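## Task

Switch the console so that FAN and HORN are the only switches left on. The console is loose on the table: avoid lifting or tilting it noticeably and then letting it fall back. It only counts if the switches stay that way without the robot holding anything in place.

## Robot and tools

Robot: one custom six-joint arm (upper arm 625 mm shoulder to elbow, forearm 515 mm elbow to wrist pitch) with a Robotiq-style two-finger gripper. Joints in column order: waist, shoulder, elbow, forearm roll, wrist pitch, wrist roll. Nothing may be pushed or knocked off the table.

Frame: the scene frame has its origin on the table top under the arm's base, +z up, +y to the left when looking along +x. The base may be slightly tilted. The state line reports end_effector_position (metres) and end_effector_quat_wxyz for the point between the closed finger pads, plus linear (m/s) and angular (rad/s) velocities. This reported hand position can be off, more so at long reach. The fingers point along the gripper's +z and open and close along its y. Closed fingertips stick out about 33 mm past that point (9 mm when fully open), and closing pushes the tips about 24 mm further from the arm, so keep clearance above surfaces.

execute_actions takes "actions": a list holding at most one item, and optionally "pictures" (true/false). An empty list just returns the state. A wait is {"steps": N}, N up to 300 control steps of 1/30 s, counted from the previous result (time spent replying is included); it sends nothing. A motion is {"rows": [...], "steps": up to 15 (default 15)}. Each row is applied for one step and the last row repeats to fill the remaining steps. A single list of rows covers the one arm; every row is 9 numbers, each between -1 and 1: djoint1 to djoint6, then gripper position, gripper force_limit, gripper speed.

The six joint numbers are offsets, not poses: they are measured from the joint angles printed in the latest result that lists them (before any such result, and for later calls within one reply, from where the arm stands when the action begins), never from the previous row. Scale: 1.0 equals 1.398 rad for waist and shoulder, 2.097 rad for elbow, 2.622 rad for the three wrist joints. Sending all zeros is not a pause; it drives the arm back to those reference angles. Stated ranges (rad): elbow -2.792 to 2.792, all others -6.283 to 6.283. A call asking a joint more than 0.010 rad beyond its range is refused and nothing moves; true ends may sit 0.010 rad either side, and requests past them are clipped, reported by "joint sent to its limit" (possibly referring to an earlier, still-running action).

Gripper numbers are absolute settings, not offsets. position: +1 fully open (140 mm), about -0.8 pads touch, -1 closes until blocked. force_limit: about 14 N at -1, 60 N at 0, 107 N at +1. speed: about 30, 140, 250 mm/s at -1, 0, +1. object_status: 0 moving, 1 blocked while opening, 2 blocked while closing (a grip), 3 reached target or pads met. Stalled fingers stay put until the position number changes by at least 0.01. To tighten a grip, raise force_limit and switch position between -1 and -0.98. position_measured is in counts: 3 open, 230 pads together.

Motion limits: joint targets move at most 2.09 (waist, shoulder), 3.14 (elbow), 3.93 (wrist joints) rad/s, with 0.3 s to ramp up; joints arrive together. Each step the target stays within 0.456 / 0.683 / 0.854 rad of the measured angle (waist-shoulder / elbow / wrist), and targets are scaled back if they would move the hand more than 70 mm from where it is measured. Between calls the arm keeps heading to the last row until it nearly stops.

Result lines: Joint positions and Joint velocities (rad, rad/s, column order); joint torques (offset, scaled, noisy); Flange force (outside force on the gripper, includes held weight, noisy, may say "no reading"); "joint command not followed" means the clearance check changed or blocked targets (mounting blocks and posts count as the arm); HELD marks steps whose row was partly or wholly not sent. MOTOR HOT warns of heating from holding loads; OVER-TEMPERATURE FAULT sets the brakes until cooled.

Faults to avoid: a contact torque reaching a joint's load limit (waist 319, shoulder 319, elbow 150, wrist joints 42.3 N m) or an outside force of 144 N anywhere on the arm halts it for 10 s and drops the rest of the call. So press switches gently, and never let the console rise, tip and slam back. Smooth, low-effort, quick motion is preferred.

zoom_image: {"camera": "cam_low" or "cam_wrist", "region": [x0, y0, x1, y1]} in pixels of that camera's 504x504 image (top-left is 0,0), at most 504 by 504; returns a closer view of its latest image. cam_low is a pinhole camera with radial distortion; cam_wrist is a fisheye on the gripper, possibly offset up to about 51 mm and tilted up to about 29 degrees from its nominal frame.

read_manual(section="licences") only returns licence text. finished_scene(scene=number of the current scene) ends and grades it, irreversibly, and gives the next task; the switches must already be correct and stay so. Replying without any tool call ends everything.

Each tool is called after "Emit:" as a command line: name --argument value for each argument, lists and objects as JSON in quotes; but a table of rows of numbers goes row by row, as --pt "numbers of a row", without its own name.

## Session

Emit:
execute_actions --actions '[]'

Scene clock: 0.00 s of 8100.00 s.
end_effector_position=(+0.8997, -0.2920, +0.3702) position_measured=3 object_status=3 end_effector_quat_wxyz=(+0.593, -0.384, +0.699, -0.107) end_effector_velocity=(-0.001, -0.001, -0.001) end_effector_angular_velocity=(-0.000, +0.001, -0.002)
Joint positions: [-0.626  0.491  1.703  1.7    0.911  1.88 ]
Joint velocities: [-0.001 -0.     0.002  0.    -0.001 -0.001]
Joint torques (N m, as the joint torque sensors report them, + toward a larger angle): no reading
Flange force (N, the push that the arm receives, along the gripper's own x y z axes): no reading

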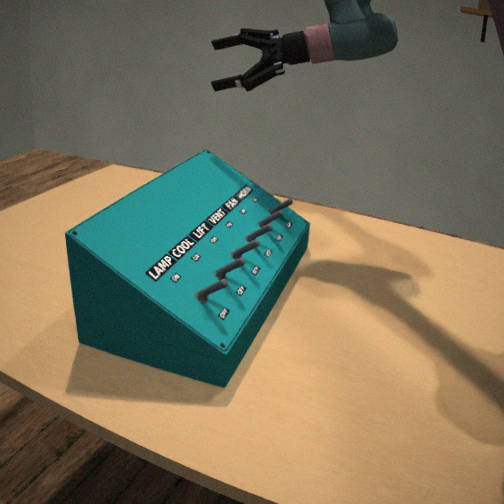

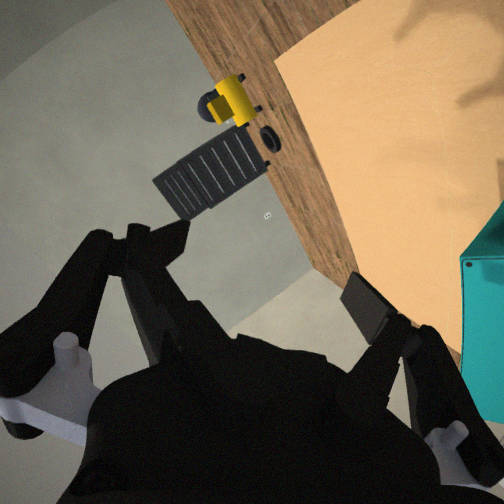

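Emit:
zoom_image --camera "cam_low" --region '[120, 160, 340, 340]'

Region (120, 160, 340, 340) of cam_low's 504x504 image, scaled by 2.291, with more detail than that image has; it fills the top 412 rows of this view, and the rest is white.

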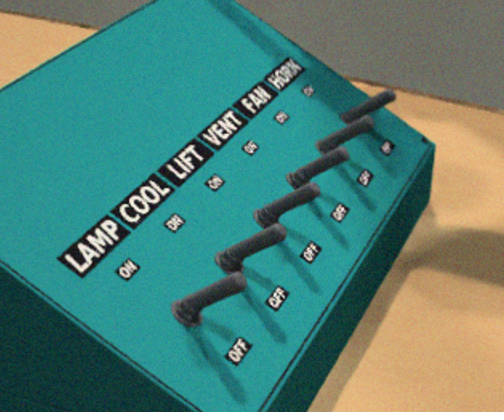

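Emit:
execute_actions --actions '[{"rows":[[0,-0.137,-0.144,0,0,0,1,0,0]],"steps":15}]'

Emit:
execute_actions --actions '[{"rows":[[0.305,0,-0.05,-0.648,0,-0.717,1,0,0]],"steps":15}]'

Emit:
execute_actions --actions '[{"steps":30}]'

Scene clock: 15.93 s of 8100.00 s.
end_effector_position=(+0.9148, -0.3042, +0.6507) position_measured=3 object_status=3 end_effector_quat_wxyz=(+0.646, -0.425, +0.588, -0.238) end_effector_velocity=(-0.051, +0.034, +0.615) end_effector_angular_velocity=(-0.461, -0.632, -0.003)
Joint positions: [-0.626  0.348  1.477  1.7    0.911  1.88 ]
Joint velocities: [-0.    -0.303 -0.478  0.     0.    -0.002]
Joint torques (N m, as the joint torque sensors report them, + toward a larger angle): [ -0.1  -71.81 -40.62   1.22   1.43  -0.18]
Flange force (N, the push that the arm receives, along the gripper's own x y z axes): [-7.1 5.4 -5.4]
Steps of this call (steps 1 to 90: nothing new was sent; then 12.43 s passed at rest; steps 91 to 105: all 15 steps of this action). Readings (joint positions | what the end effector reports):
91: [-0.626 0.491 1.702 1.700 0.911 1.880] | position_measured=3 object_status=3
92: [-0.626 0.487 1.696 1.700 0.911 1.880] | position_measured=3 object_status=3
94: [-0.626 0.463 1.658 1.700 0.911 1.880] | position_measured=3 object_status=3
98: [-0.626 0.421 1.591 1.700 0.911 1.880] | position_measured=3 object_status=3
105: the state above

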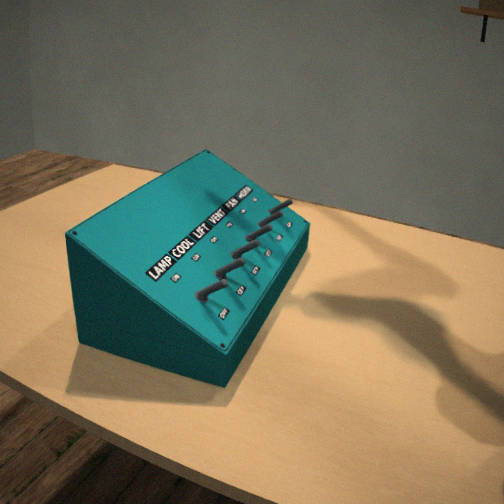

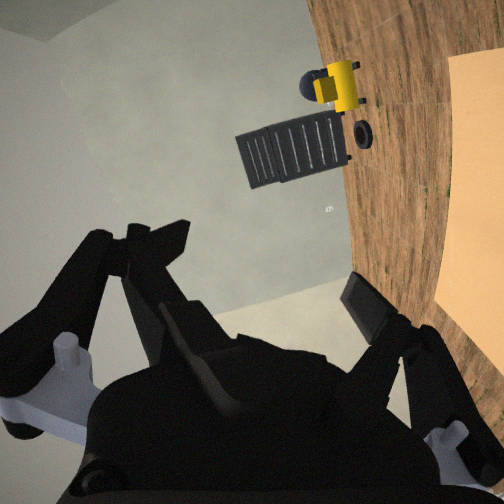

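Scene clock: 16.43 s of 8100.00 s.
end_effector_position=(+0.9303, -0.1123, +0.5651) position_measured=3 object_status=3 end_effector_quat_wxyz=(-0.409, +0.791, -0.295, +0.347) end_effector_velocity=(-0.061, +0.304, -0.350) end_effector_angular_velocity=(-2.899, -0.153, +1.515)
Joint positions: [-0.411  0.34   1.414  1.152  0.911  1.333]
Joint velocities: [ 0.482  0.018 -0.094 -1.693  0.001 -1.702]
Joint torques (N m, as the joint torque sensors report them, + toward a larger angle): [ -0.02 -70.1  -39.56   2.69   0.46  -0.17]
Flange force (N, the push that the arm receives, along the gripper's own x y z axes): [-8.4 0.5 -3.4]
Steps of this call (steps 1 to 15: all 15 steps of this action). Readings (joint positions | what the end effector reports):
1: [-0.625 0.338 1.461 1.700 0.911 1.880] | position_measured=3 object_status=3
2: [-0.623 0.331 1.450 1.694 0.911 1.873] | position_measured=3 object_status=3
4: [-0.596 0.333 1.449 1.638 0.911 1.818] | position_measured=3 object_status=3
8: [-0.526 0.336 1.436 1.486 0.911 1.666] | position_measured=3 object_status=3
15: the state above

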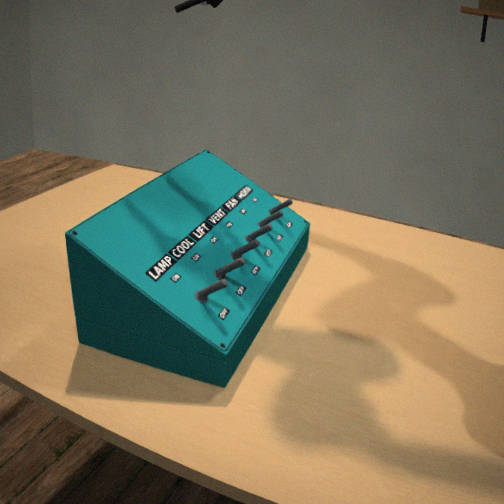

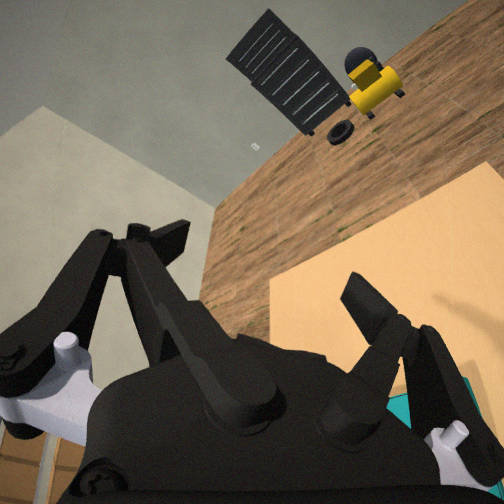

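Scene clock: 17.43 s of 8100.00 s.
end_effector_position=(+0.8737, -0.1458, +0.4325) position_measured=3 object_status=3 end_effector_quat_wxyz=(+0.194, +0.751, +0.610, +0.162) end_effector_velocity=(-0.000, +0.001, +0.001) end_effector_angular_velocity=(-0.002, -0.000, +0.003)
Joint positions: [-0.199  0.348  1.372  0.002  0.911  0.001]
Joint velocities: [ 0.001 -0.001  0.    -0.001  0.    -0.002]
Joint torques (N m, as the joint torque sensors report them, + toward a larger angle): [  0.3  -68.8  -40.66   3.84  -0.45  -0.2 ]
Flange force (N, the push that the arm receives, along the gripper's own x y z axes): [-0.2 -13.1 -3.7]
Steps of this call (steps 1 to 30: the robot went on to your last target). Readings (joint positions | what the end effector reports):
1: [-0.395 0.341 1.411 1.093 0.911 1.273] | position_measured=3 object_status=3
2: [-0.379 0.342 1.407 1.029 0.911 1.209] | position_measured=3 object_status=3
4: [-0.346 0.343 1.401 0.885 0.911 1.065] | position_measured=3 object_status=3
8: [-0.286 0.345 1.389 0.542 0.911 0.708] | position_measured=3 object_status=3
30: the state above

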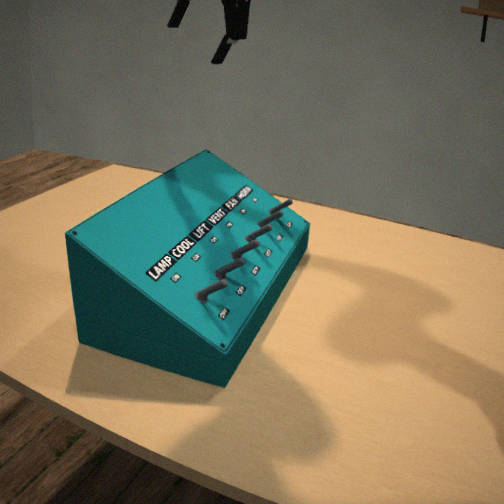

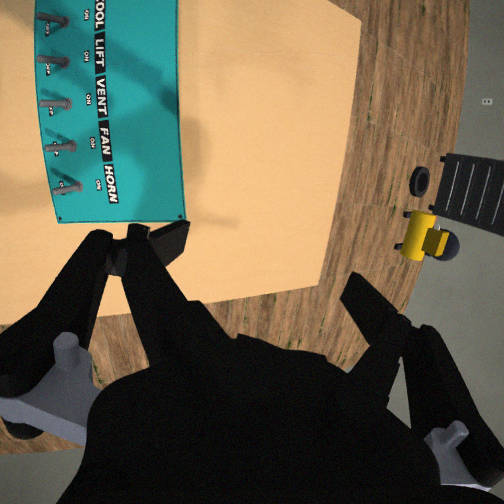

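Emit:
zoom_image --camera "cam_wrist" --region '[0, 0, 240, 240]'

Region (0, 0, 240, 240) of cam_wrist's 504x504 image, scaled by 2.100, with more detail than that image has.

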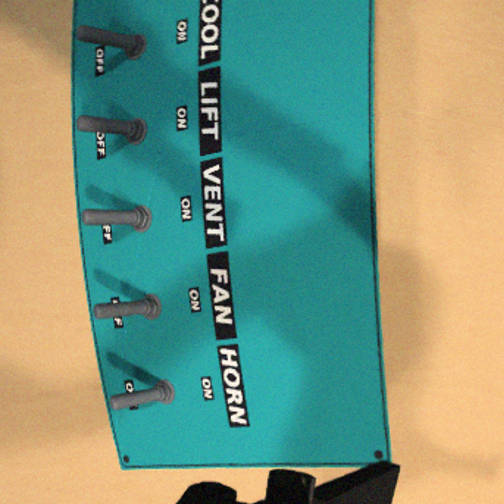

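Emit:
execute_actions --actions '[{"rows":[[0.257,0,0.037,0,0.166,0.06,1,0,0]],"steps":15}]'

Emit:
execute_actions --actions '[{"steps":20}]'

Scene clock: 28.87 s of 8100.00 s.
end_effector_position=(+0.7714, +0.0625, +0.3690) position_measured=3 object_status=3 end_effector_quat_wxyz=(+0.053, +0.729, +0.680, +0.065) end_effector_velocity=(-0.310, +0.425, -0.104) end_effector_angular_velocity=(+0.012, +0.800, +0.321)
Joint positions: [0.041 0.348 1.424 0.002 1.202 0.106]
Joint velocities: [ 0.562 -0.001  0.121  0.     0.679  0.249]
Joint torques (N m, as the joint torque sensors report them, + toward a larger angle): [ -0.87 -69.09 -38.6    3.76   0.06  -0.19]
Flange force (N, the push that the arm receives, along the gripper's own x y z axes): [0.1 -11.0 -1.1]
Steps of this call (steps 1 to 15: the robot went on to your last target; steps 16 to 90: nothing new was sent; then 7.93 s passed at rest; steps 91 to 105: all 15 steps of this action). Readings (joint positions | what the end effector reports):
91: [-0.199 0.348 1.372 0.002 0.911 0.001] | position_measured=3 object_status=3
92: [-0.195 0.348 1.373 0.002 0.916 0.002] | position_measured=3 object_status=3
94: [-0.164 0.348 1.380 0.002 0.954 0.016] | position_measured=3 object_status=3
98: [-0.089 0.348 1.396 0.002 1.044 0.048] | position_measured=3 object_status=3
105: the state above

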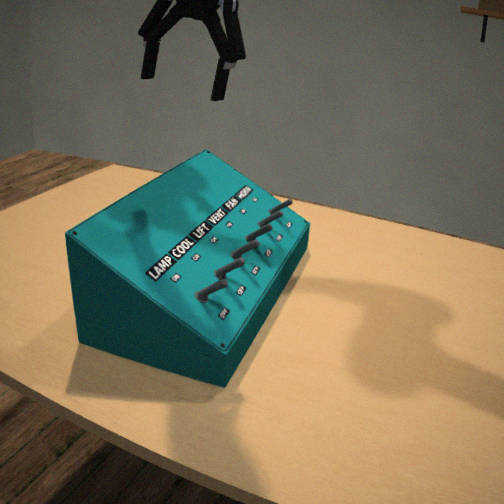

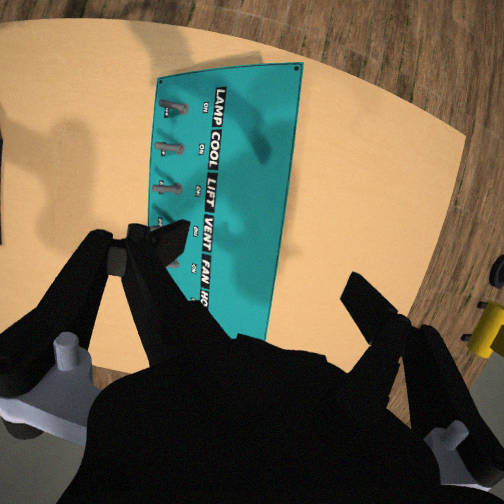

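Scene clock: 29.53 s of 8100.00 s.
end_effector_position=(+0.7001, +0.1446, +0.3516) position_measured=3 object_status=3 end_effector_quat_wxyz=(-0.002, +0.708, +0.706, +0.001) end_effector_velocity=(-0.000, -0.001, -0.000) end_effector_angular_velocity=(+0.000, +0.000, -0.001)
Joint positions: [0.16  0.348 1.45  0.002 1.346 0.158]
Joint velocities: [-0.001 -0.     0.001  0.    -0.    -0.   ]
Joint torques (N m, as the joint torque sensors report them, + toward a larger angle): [ -0.48 -65.93 -38.26   3.73   0.7   -0.17]
Flange force (N, the push that the arm receives, along the gripper's own x y z axes): [-1.7 -12.8 1.1]
Steps of this call (steps 1 to 20: the robot went on to your last target). Readings (joint positions | what the end effector reports):
1: [0.060 0.348 1.428 0.002 1.225 0.114] | position_measured=3 object_status=3
2: [0.080 0.348 1.432 0.002 1.248 0.122] | position_measured=3 object_status=3
4: [0.118 0.348 1.441 0.002 1.295 0.140] | position_measured=3 object_status=3
8: [0.160 0.348 1.450 0.002 1.345 0.158] | position_measured=3 object_status=3
20: the state above

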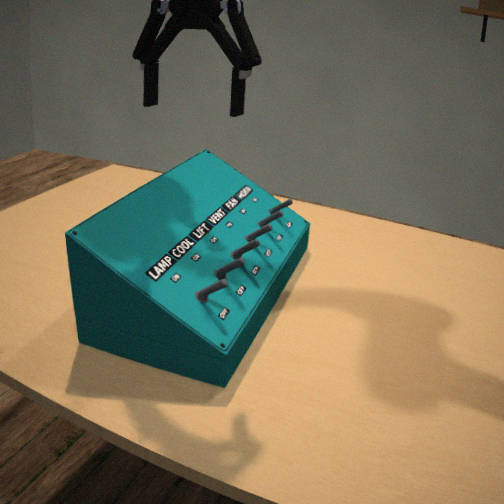

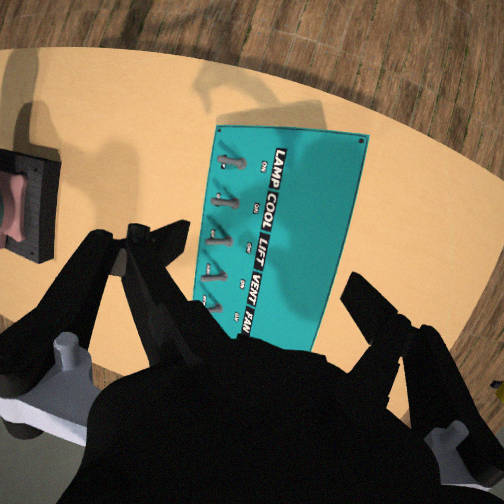

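Emit:
execute_actions --actions '[{"rows":[[0.007,-0.064,0.126,0,-0.067,0,-1,0,0]],"steps":15}]'

Emit:
execute_actions --actions '[{"steps":20}]'

Scene clock: 34.67 s of 8100.00 s.
end_effector_position=(+0.6191, +0.1384, +0.2828) position_measured=105 object_status=0 end_effector_quat_wxyz=(-0.002, +0.705, +0.710, +0.002) end_effector_velocity=(-0.002, -0.000, -0.002) end_effector_angular_velocity=(+0.000, +0.003, +0.001)
Joint positions: [0.17  0.259 1.714 0.002 1.17  0.158]
Joint velocities: [-0.001 -0.     0.004  0.001 -0.    -0.002]
Joint torques (N m, as the joint torque sensors report them, + toward a larger angle): [ -0.17 -56.1  -36.96   3.46   0.58  -0.19]
Flange force (N, the push that the arm receives, along the gripper's own x y z axes): [-1.5 -11.5 0.5]
Steps of this call (steps 1 to 15: the robot went on to your last target; steps 16 to 90: nothing new was sent; then 1.63 s passed at rest; steps 91 to 105: all 15 steps of this action). Readings (joint positions | what the end effector reports):
91: [0.160 0.348 1.450 0.002 1.346 0.158] | position_measured=3 object_status=0
92: [0.160 0.346 1.457 0.002 1.341 0.158] | position_measured=7 object_status=0
94: [0.162 0.330 1.504 0.002 1.309 0.158] | position_measured=22 object_status=0
98: [0.168 0.276 1.662 0.002 1.205 0.158] | position_measured=52 object_status=0
105: the state above

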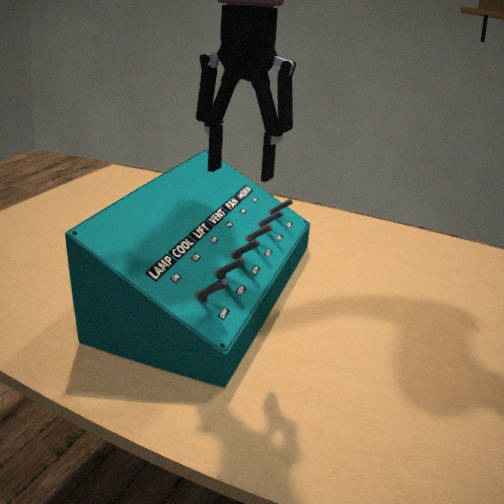

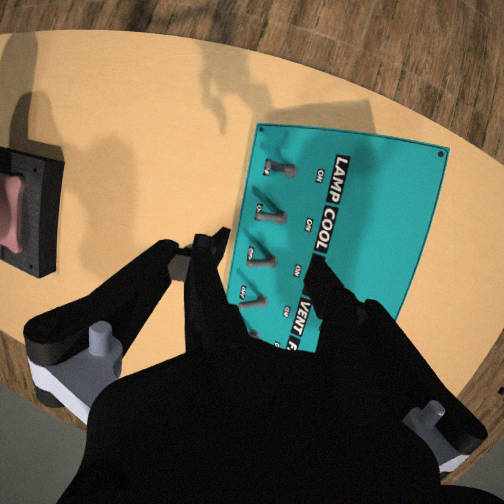

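Scene clock: 35.33 s of 8100.00 s.
end_effector_position=(+0.6190, +0.1384, +0.2827) position_measured=233 object_status=0 end_effector_quat_wxyz=(-0.002, +0.705, +0.710, +0.002) end_effector_velocity=(+0.000, -0.001, -0.000) end_effector_angular_velocity=(-0.000, -0.000, +0.001)
Joint positions: [0.17  0.259 1.714 0.002 1.17  0.158]
Joint velocities: [-0.001  0.     0.001 -0.    -0.001 -0.002]
Joint torques (N m, as the joint torque sensors report them, + toward a larger angle): [ -1.42 -56.63 -36.27   3.51   0.73  -0.21]
Flange force (N, the push that the arm receives, along the gripper's own x y z axes): [0.8 -10.2 0.0]
Steps of this call (steps 1 to 15: the robot went on to your last target; steps 16 to 20: nothing new was sent). Readings (joint positions | what the end effector reports):
1: [0.170 0.259 1.714 0.002 1.170 0.158] | position_measured=113 object_status=0
2: [0.170 0.259 1.714 0.002 1.170 0.158] | position_measured=121 object_status=0
4: [0.170 0.259 1.714 0.002 1.170 0.158] | position_measured=136 object_status=0
8: [0.170 0.259 1.714 0.002 1.170 0.158] | position_measured=166 object_status=0
20: the state above
The arm was judged still, so your last target was given up. Only a new action makes it travel on or press farther. Fingers that are still opening or closing keep moving.

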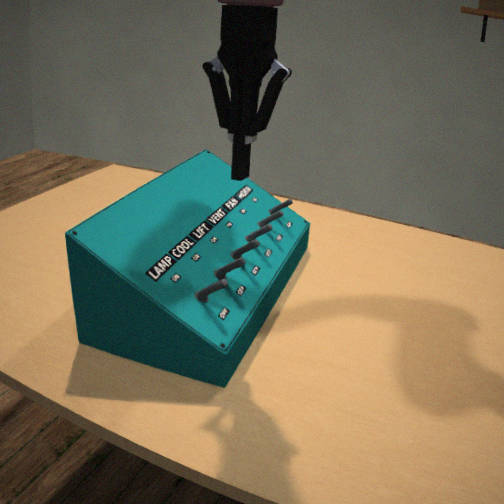

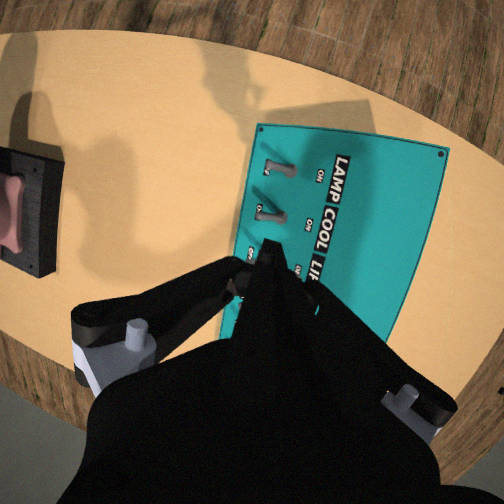

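Emit:
execute_actions --actions '[{"rows":[[0.014,-0.035,0.089,0,-0.03,0,-1,0,0],[0.014,-0.035,0.089,0,-0.056,0,-1,0,0]],"steps":15}]'

Emit:
execute_actions --actions '[{"steps":10}]'

Scene clock: 47.40 s of 8100.00 s.
end_effector_position=(+0.5584, +0.1397, +0.2266) position_measured=233 object_status=3 end_effector_quat_wxyz=(+0.001, +0.698, +0.716, +0.005) end_effector_velocity=(-0.000, +0.001, +0.000) end_effector_angular_velocity=(+0.000, -0.001, +0.003)
Joint positions: [0.189 0.21  1.901 0.002 1.023 0.158]
Joint velocities: [ 0.001 -0.001  0.     0.    -0.001 -0.001]
Joint torques (N m, as the joint torque sensors report them, + toward a larger angle): [  0.17 -49.81 -33.98   3.36   0.69  -0.27]
Flange force (N, the push that the arm receives, along the gripper's own x y z axes): [-1.6 -8.8 -1.0]
Steps of this call (steps 1 to 90: nothing new was sent; then 8.57 s passed at rest; steps 91 to 105: all 15 steps of this action). Readings (joint positions | what the end effector reports):
91: [0.170 0.259 1.714 0.002 1.170 0.158] | position_measured=233 object_status=3
92: [0.170 0.257 1.721 0.002 1.167 0.158] | position_measured=233 object_status=3
94: [0.175 0.245 1.769 0.002 1.142 0.158] | position_measured=233 object_status=3
98: [0.188 0.212 1.892 0.002 1.033 0.158] | position_measured=233 object_status=3
105: the state above

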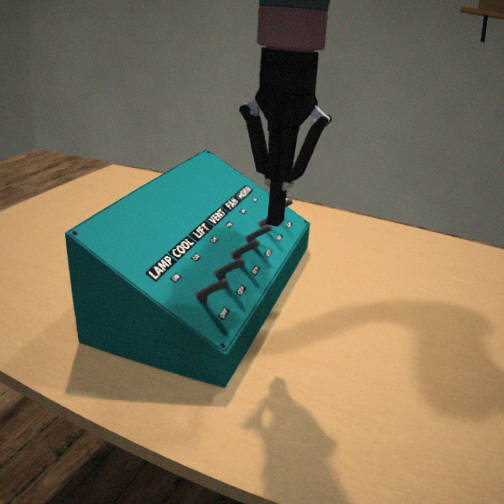

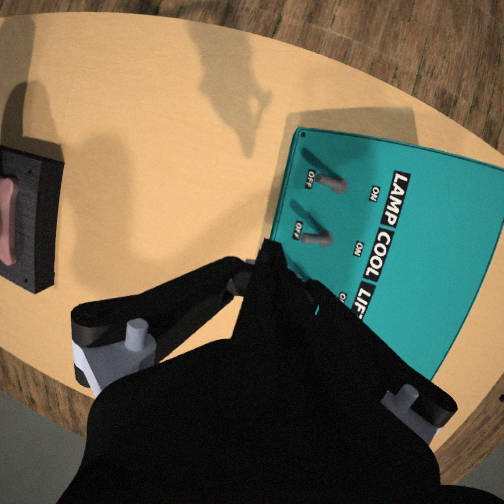

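Scene clock: 47.73 s of 8100.00 s.
end_effector_position=(+0.5583, +0.1397, +0.2266) position_measured=233 object_status=3 end_effector_quat_wxyz=(+0.001, +0.698, +0.716, +0.005) end_effector_velocity=(-0.000, -0.000, -0.000) end_effector_angular_velocity=(-0.001, +0.001, +0.002)
Joint positions: [0.19  0.21  1.901 0.002 1.023 0.158]
Joint velocities: [ 0.     0.     0.    -0.001  0.001 -0.001]
Joint torques (N m, as the joint torque sensors report them, + toward a larger angle): [ -0.57 -49.84 -34.06   3.2    0.59  -0.31]
Flange force (N, the push that the arm receives, along the gripper's own x y z axes): [0.0 -8.8 -0.7]
Steps of this call (steps 1 to 10: the robot went on to your last target). Readings (joint positions | what the end effector reports):
1: [0.189 0.210 1.901 0.002 1.023 0.158] | position_measured=233 object_status=3
2: [0.190 0.210 1.901 0.002 1.023 0.158] | position_measured=233 object_status=3
4: [0.190 0.210 1.901 0.002 1.023 0.158] | position_measured=233 object_status=3
8: [0.190 0.210 1.901 0.002 1.023 0.158] | position_measured=233 object_status=3
10: the state above

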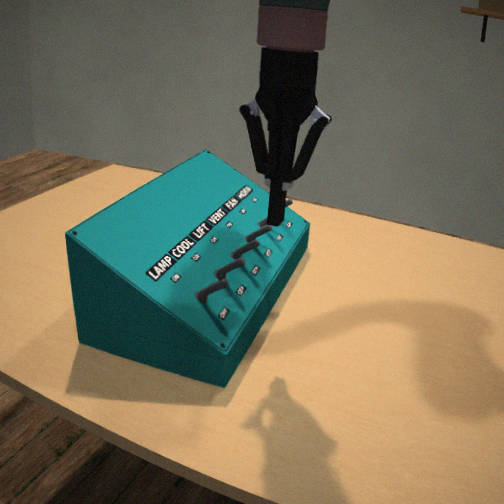

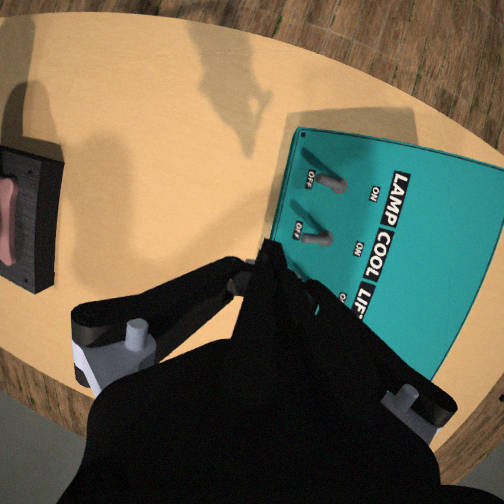

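Emit:
execute_actions --actions '[{"rows":[[-0.213,0,0,0,0,-0.102,-1,0,0]],"steps":15}]'

Emit:
execute_actions --actions '[{"steps":10}]'

Scene clock: 55.10 s of 8100.00 s.
end_effector_position=(+0.5749, -0.0292, +0.2260) position_measured=233 object_status=3 end_effector_quat_wxyz=(+0.002, +0.709, +0.706, +0.005) end_effector_velocity=(-0.003, -0.069, +0.000) end_effector_angular_velocity=(-0.001, -0.001, -0.015)
Joint positions: [-0.106  0.21   1.901  0.002  1.023 -0.107]
Joint velocities: [-0.12  -0.001 -0.     0.    -0.    -0.105]
Joint torques (N m, as the joint torque sensors report them, + toward a larger angle): [ 17.18 -55.42 -32.72   3.86   0.82   0.1 ]
Flange force (N, the push that the arm receives, along the gripper's own x y z axes): [5.2 -9.2 -1.3]
Steps of this call (steps 1 to 15: the robot went on to your last target; steps 16 to 90: nothing new was sent; then 3.87 s passed at rest; steps 91 to 105: all 15 steps of this action). Readings (joint positions | what the end effector reports):
91: [0.190 0.210 1.901 0.002 1.023 0.158] | position_measured=233 object_status=3
92: [0.186 0.210 1.901 0.002 1.023 0.154] | position_measured=233 object_status=3
94: [0.154 0.210 1.901 0.002 1.023 0.126] | position_measured=233 object_status=3
98: [0.042 0.210 1.901 0.002 1.023 0.025] | position_measured=233 object_status=3
105: the state above

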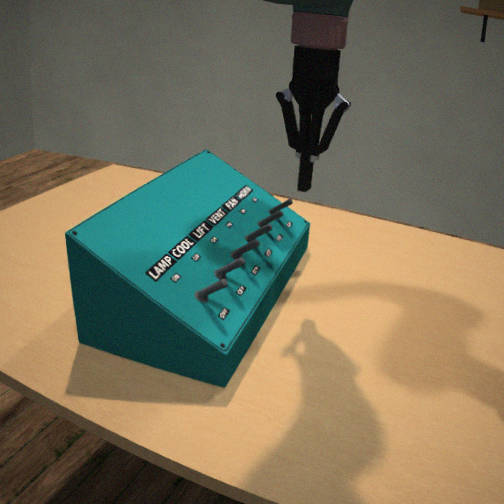

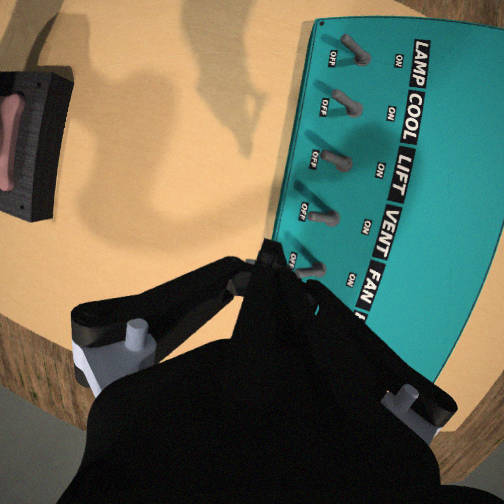

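Scene clock: 55.43 s of 8100.00 s.
end_effector_position=(+0.5749, -0.0302, +0.2260) position_measured=233 object_status=3 end_effector_quat_wxyz=(+0.002, +0.708, +0.706, +0.005) end_effector_velocity=(+0.000, -0.001, +0.000) end_effector_angular_velocity=(-0.000, -0.000, -0.002)
Joint positions: [-0.108  0.21   1.901  0.002  1.023 -0.109]
Joint velocities: [-0.001 -0.    -0.    -0.     0.     0.001]
Joint torques (N m, as the joint torque sensors report them, + toward a larger angle): [ -0.96 -48.61 -33.69   3.24   0.68  -0.34]
Flange force (N, the push that the arm receives, along the gripper's own x y z axes): [2.9 -9.8 -2.1]
Steps of this call (steps 1 to 10: the robot went on to your last target). Readings (joint positions | what the end effector reports):
1: [-0.108 0.210 1.901 0.002 1.023 -0.109] | position_measured=233 object_status=3
2: [-0.108 0.210 1.901 0.002 1.023 -0.109] | position_measured=233 object_status=3
4: [-0.108 0.210 1.901 0.002 1.023 -0.109] | position_measured=233 object_status=3
8: [-0.108 0.210 1.901 0.002 1.023 -0.109] | position_measured=233 object_status=3
10: the state above

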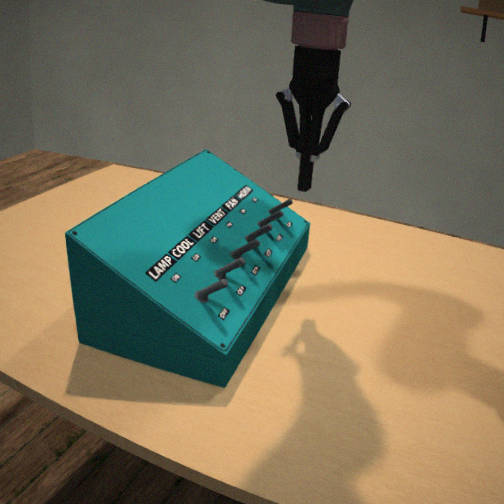

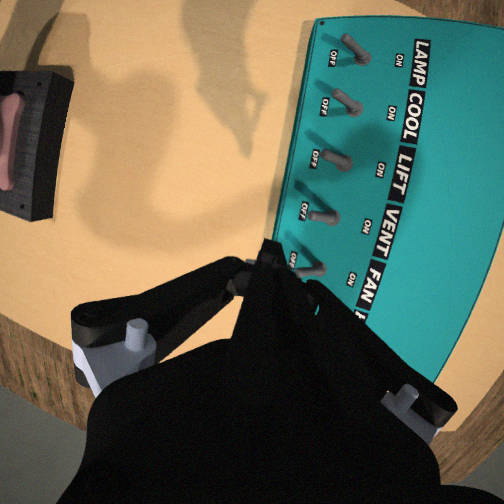

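Emit:
execute_actions --actions '[{"rows":[[-0.029,0.0,0.043,0,-0.04,-0.015,-1,0,0],[-0.029,0.039,0.043,0,-0.053,-0.015,-1,0,0]],"steps":15}]'

Emit:
execute_actions --actions '[{"steps":8}]'

Scene clock: 60.37 s of 8100.00 s.
end_effector_position=(+0.5619, -0.0516, +0.1569) position_measured=233 object_status=3 end_effector_quat_wxyz=(-0.000, +0.709, +0.705, +0.003) end_effector_velocity=(-0.000, +0.000, -0.001) end_effector_angular_velocity=(-0.000, +0.001, +0.000)
Joint positions: [-0.149  0.264  1.991  0.002  0.884 -0.149]
Joint velocities: [ 0.     0.     0.001 -0.001 -0.     0.001]
Joint torques (N m, as the joint torque sensors report them, + toward a larger angle): [ -0.46 -50.78 -30.48   2.9    0.73  -0.19]
Flange force (N, the push that the arm receives, along the gripper's own x y z axes): [2.1 -9.5 -3.5]
Steps of this call (steps 1 to 15: the robot went on to your last target; steps 16 to 90: nothing new was sent; then 1.43 s passed at rest; steps 91 to 105: all 15 steps of this action). Readings (joint positions | what the end effector reports):
91: [-0.108 0.210 1.901 0.002 1.023 -0.110] | position_measured=233 object_status=3
92: [-0.111 0.210 1.907 0.002 1.015 -0.113] | position_measured=233 object_status=3
94: [-0.130 0.217 1.949 0.002 0.959 -0.131] | position_measured=233 object_status=3
98: [-0.149 0.264 1.990 0.002 0.886 -0.148] | position_measured=233 object_status=3
105: the state above

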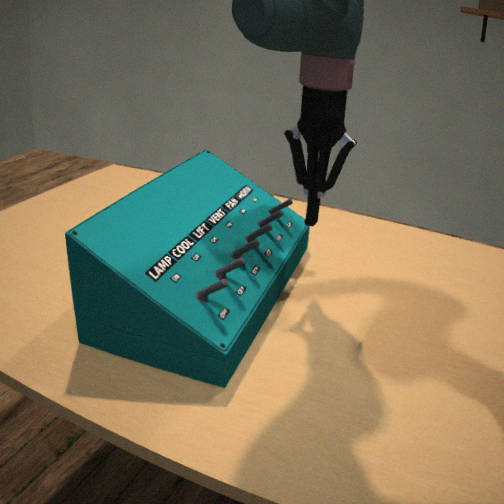

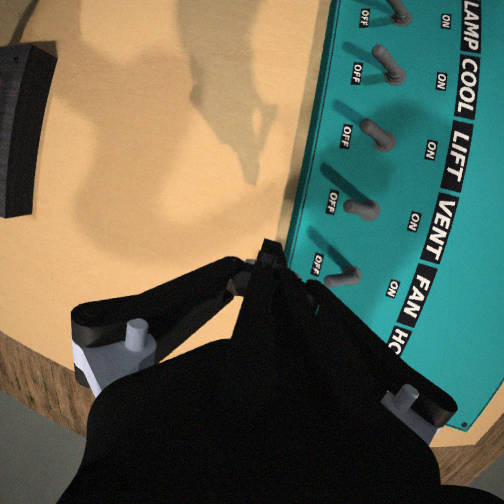

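Scene clock: 60.63 s of 8100.00 s.
end_effector_position=(+0.5618, -0.0516, +0.1569) position_measured=233 object_status=3 end_effector_quat_wxyz=(-0.000, +0.709, +0.705, +0.003) end_effector_velocity=(-0.001, -0.000, -0.000) end_effector_angular_velocity=(+0.000, +0.001, -0.001)
Joint positions: [-0.149  0.264  1.991  0.002  0.884 -0.149]
Joint velocities: [-0.001 -0.     0.001  0.     0.001  0.001]
Joint torques (N m, as the joint torque sensors report them, + toward a larger angle): [ -0.39 -51.   -30.85   2.91   0.73  -0.27]
Flange force (N, the push that the arm receives, along the gripper's own x y z axes): [2.5 -10.2 -3.2]
Steps of this call (steps 1 to 8: the robot went on to your last target). Readings (joint positions | what the end effector reports):
1: [-0.149 0.264 1.991 0.002 0.884 -0.149] | position_measured=233 object_status=3
2: [-0.149 0.264 1.991 0.002 0.884 -0.149] | position_measured=233 object_status=3
4: [-0.149 0.264 1.991 0.002 0.884 -0.149] | position_measured=233 object_status=3
8: the state above

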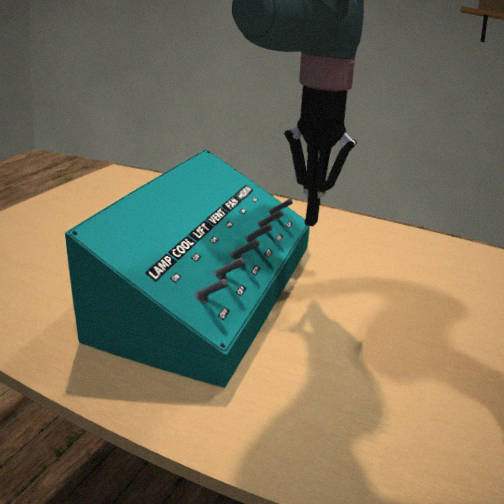

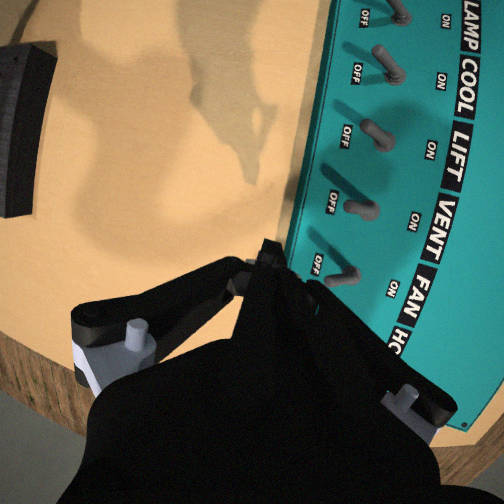

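Emit:
execute_actions --actions '[{"rows":[[0,0.02,-0.025,0,0.009,0,-1,0,0],[0,0.03,-0.037,0,0.013,0,-1,0,0],[0,0.042,-0.05,0,0.018,0,-1,0,0]],"steps":15}]'

Scene clock: 71.10 s of 8100.00 s.
end_effector_position=(+0.6107, -0.0590, +0.1651) position_measured=233 object_status=3 end_effector_quat_wxyz=(-0.001, +0.709, +0.705, +0.003) end_effector_velocity=(+0.001, -0.000, +0.000) end_effector_angular_velocity=(-0.001, -0.001, +0.001)
Joint positions: [-0.149  0.323  1.886  0.002  0.932 -0.149]
Joint velocities: [ 0.     0.    -0.001 -0.001 -0.    -0.   ]
Joint torques (N m, as the joint torque sensors report them, + toward a larger angle): [ -0.47 -58.23 -31.61   2.95   0.71  -0.23]
Flange force (N, the push that the arm receives, along the gripper's own x y z axes): [2.4 -9.1 -2.4]
Steps of this call (steps 1 to 15: the robot went on to your last target; steps 16 to 90: nothing new was sent; then 6.97 s passed at rest; steps 91 to 105: all 15 steps of this action). Readings (joint positions | what the end effector reports):
91: [-0.149 0.265 1.991 0.002 0.884 -0.149] | position_measured=233 object_status=3
92: [-0.149 0.268 1.984 0.002 0.887 -0.149] | position_measured=233 object_status=3
94: [-0.149 0.292 1.939 0.002 0.907 -0.149] | position_measured=233 object_status=3
98: [-0.149 0.323 1.887 0.002 0.931 -0.149] | position_measured=233 object_status=3
105: the state above

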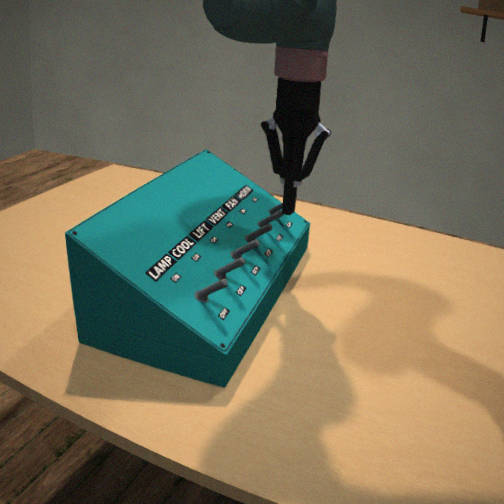

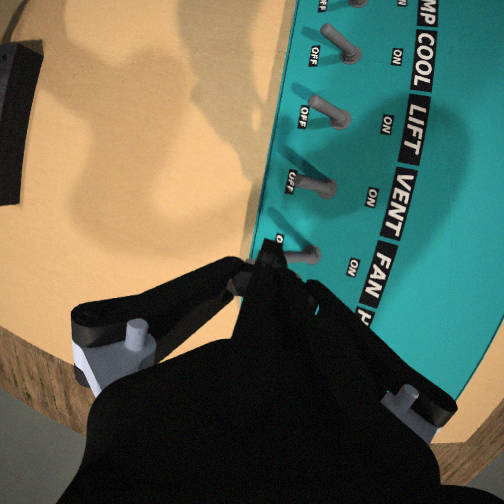

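Emit:
execute_actions --actions '[{"rows":[[0,-0.02,0.018,0,-0.004,0,-1,0,0],[0,-0.02,0.018,0,-0.004,0,-1,0,0],[0,-0.02,0.018,0,-0.004,0,-1,0,0],[0,-0.02,0.018,0,-0.004,0,-1,0,0],[0,-0.01,0.026,0,-0.015,0,-1,0,0],[0,0,0.03,0,-0.024,0,-1,0,0]],"steps":15}]'

Scene clock: 74.97 s of 8100.00 s.
end_effector_position=(+0.5908, -0.0561, +0.1397) position_measured=233 object_status=3 end_effector_quat_wxyz=(-0.001, +0.709, +0.705, +0.003) end_effector_velocity=(-0.000, +0.000, -0.000) end_effector_angular_velocity=(+0.000, +0.000, -0.000)
Joint positions: [-0.149  0.323  1.949  0.002  0.869 -0.149]
Joint velocities: [ 0. -0.  0.  0.  0.  0.]
Joint torques (N m, as the joint torque sensors report them, + toward a larger angle): [ -0.76 -57.29 -30.91   2.87   0.82  -0.2 ]
Flange force (N, the push that the arm receives, along the gripper's own x y z axes): [3.1 -9.9 -2.0]
Steps of this call (steps 1 to 15: the robot went on to your last target; steps 16 to 90: nothing new was sent; then 0.37 s passed at rest; steps 91 to 105: all 15 steps of this action). Readings (joint positions | what the end effector reports):
91: [-0.149 0.323 1.886 0.002 0.932 -0.149] | position_measured=233 object_status=3
92: [-0.149 0.319 1.892 0.002 0.930 -0.149] | position_measured=233 object_status=3
94: [-0.149 0.300 1.918 0.002 0.923 -0.149] | position_measured=233 object_status=3
98: [-0.149 0.316 1.944 0.002 0.881 -0.149] | position_measured=233 object_status=3
105: the state above

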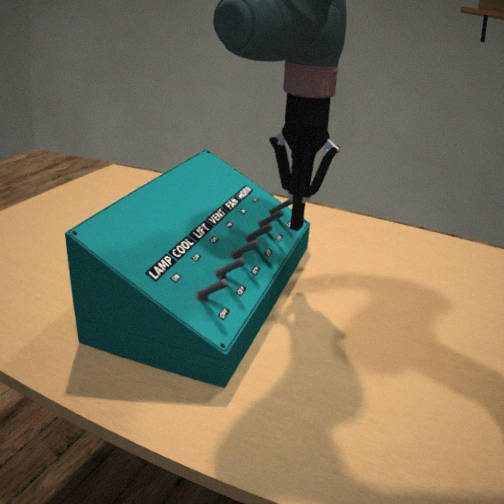

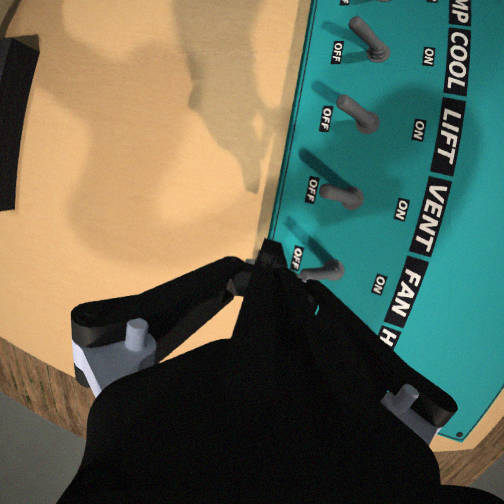

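Emit:
execute_actions --actions '[{"rows":[[0,0.013,-0.018,0,0.008,0,-1,0,0],[0,0.025,-0.036,0,0.016,0,-1,0,0],[0,0.025,-0.036,0,0.016,0,-1,0,0],[0,0.038,-0.055,0,0.024,0,-1,0,0],[0,0.038,-0.055,0,0.024,0,-1,0,0],[0,0.05,-0.073,0,0.032,0,-1,0,0]],"steps":15}]'

Scene clock: 78.13 s of 8100.00 s.
end_effector_position=(+0.6570, -0.0661, +0.1584) position_measured=233 object_status=3 end_effector_quat_wxyz=(-0.001, +0.709, +0.705, +0.002) end_effector_velocity=(+0.001, -0.000, +0.001) end_effector_angular_velocity=(-0.001, -0.000, +0.001)
Joint positions: [-0.149  0.393  1.796  0.002  0.952 -0.149]
Joint velocities: [-0.     0.001 -0.002 -0.001  0.001 -0.001]
Joint torques (N m, as the joint torque sensors report them, + toward a larger angle): [  0.3  -64.66 -32.5    3.02   0.45  -0.15]
Flange force (N, the push that the arm receives, along the gripper's own x y z axes): [1.4 -11.2 -3.3]
Steps of this call (steps 1 to 15: the robot went on to your last target; steps 16 to 80: nothing new was sent; steps 81 to 95: all 15 steps of this action). Readings (joint positions | what the end effector reports):
81: [-0.149 0.323 1.949 0.002 0.869 -0.149] | position_measured=233 object_status=3
82: [-0.149 0.326 1.942 0.002 0.872 -0.149] | position_measured=233 object_status=3
84: [-0.149 0.345 1.901 0.002 0.895 -0.149] | position_measured=233 object_status=3
88: [-0.149 0.383 1.818 0.002 0.943 -0.149] | position_measured=233 object_status=3
95: the state above

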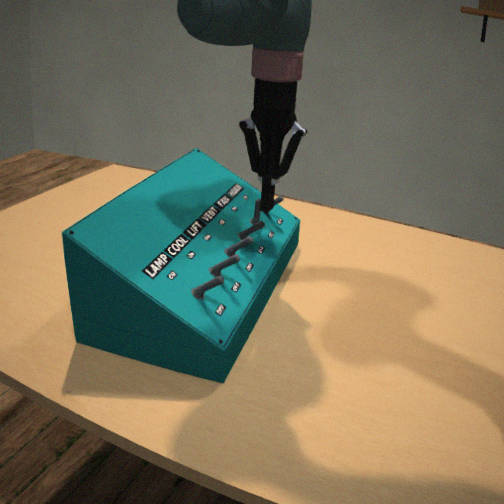

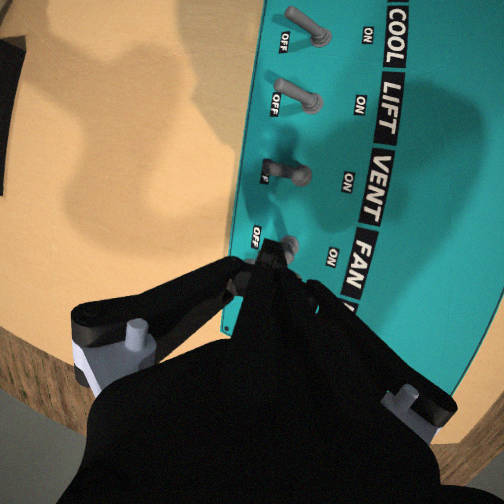

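Emit:
execute_actions --actions '[{"rows":[[0,-0.046,0.065,0,-0.028,0,-1,0,0],[0,-0.046,0.065,0,-0.028,0,-1,0,0],[0,-0.046,0.065,0,-0.028,0,-1,0,0],[0,-0.046,0.065,0,-0.028,0,-1,0,0],[0,-0.046,0.065,0,-0.028,0,-1,0,0],[0,-0.046,0.065,0,-0.028,0,-1,0,0],[-0.065,-0.046,0.065,0,-0.028,-0.035,-1,0,0]],"steps":15}]'

Emit:
execute_actions --actions '[{"rows":[[0,0.02,-0.025,0,0.01,0,-1,0,0],[0,0.03,-0.04,0,0.017,0,-1,0,0],[0,0.03,-0.04,0,0.017,0,-1,0,0],[0,0.045,-0.06,0,0.025,0,-1,0,0],[0,0.045,-0.06,0,0.025,0,-1,0,0],[0.004,0.062,-0.085,0,0.035,0,-1,0,0]],"steps":15}]'

Scene clock: 82.00 s of 8100.00 s.
end_effector_position=(+0.5903, -0.1111, +0.1428) position_measured=233 object_status=3 end_effector_quat_wxyz=(-0.000, +0.709, +0.705, +0.003) end_effector_velocity=(-0.001, +0.001, -0.000) end_effector_angular_velocity=(+0.001, +0.000, +0.006)
Joint positions: [-0.24   0.328  1.932  0.002  0.879 -0.24 ]
Joint velocities: [ 0.    -0.     0.001  0.001 -0.    -0.007]
Joint torques (N m, as the joint torque sensors report them, + toward a larger angle): [  0.92 -57.87 -29.97   3.04   0.85  -0.15]
Flange force (N, the push that the arm receives, along the gripper's own x y z axes): [5.7 -7.5 -3.0]
Steps of this call (steps 1 to 15: the robot went on to your last target; steps 16 to 90: nothing new was sent; then 0.37 s passed at rest; steps 91 to 105: all 15 steps of this action). Readings (joint positions | what the end effector reports):
91: [-0.149 0.393 1.796 0.002 0.953 -0.149] | position_measured=233 object_status=3
92: [-0.149 0.390 1.803 0.002 0.949 -0.149] | position_measured=233 object_status=3
94: [-0.149 0.367 1.850 0.002 0.923 -0.149] | position_measured=233 object_status=3
98: [-0.153 0.329 1.931 0.002 0.880 -0.152] | position_measured=233 object_status=3
105: the state above

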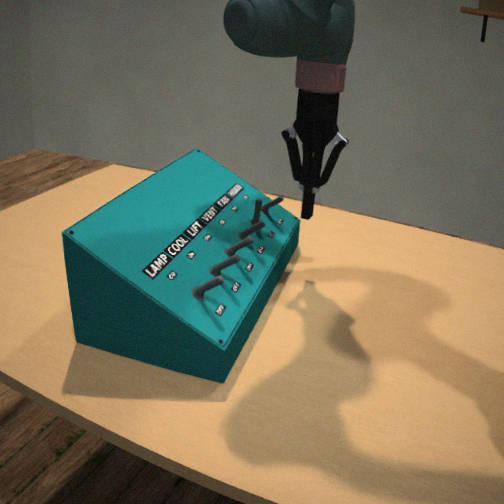

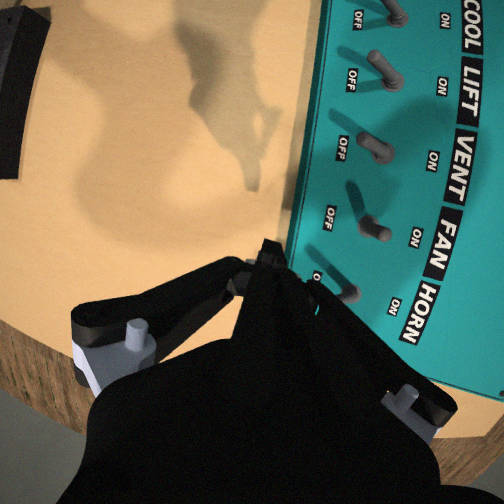

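Scene clock: 82.50 s of 8100.00 s.
end_effector_position=(+0.6674, -0.1265, +0.1609) position_measured=233 object_status=3 end_effector_quat_wxyz=(-0.000, +0.707, +0.707, +0.003) end_effector_velocity=(+0.002, -0.001, +0.001) end_effector_angular_velocity=(-0.001, -0.002, +0.000)
Joint positions: [-0.234  0.415  1.754  0.002  0.971 -0.24 ]
Joint velocities: [-0.001  0.001 -0.004 -0.001  0.001 -0.001]
Joint torques (N m, as the joint torque sensors report them, + toward a larger angle): [  0.14 -67.64 -32.81   3.14   0.73  -0.15]
Flange force (N, the push that the arm receives, along the gripper's own x y z axes): [2.3 -10.5 -2.3]
Steps of this call (steps 1 to 15: all 15 steps of this action). Readings (joint positions | what the end effector reports):
1: [-0.240 0.329 1.932 0.002 0.879 -0.240] | position_measured=233 object_status=3
2: [-0.240 0.332 1.925 0.002 0.883 -0.240] | position_measured=233 object_status=3
4: [-0.240 0.354 1.882 0.002 0.906 -0.240] | position_measured=233 object_status=3
8: [-0.238 0.400 1.786 0.002 0.955 -0.240] | position_measured=233 object_status=3
15: the state above

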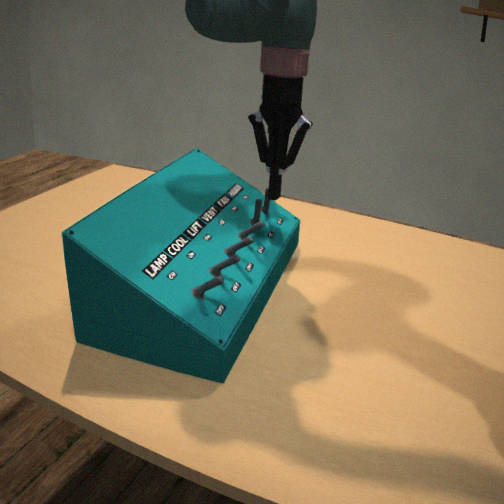

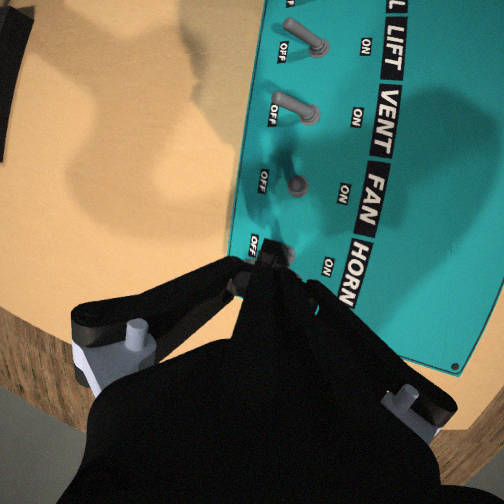

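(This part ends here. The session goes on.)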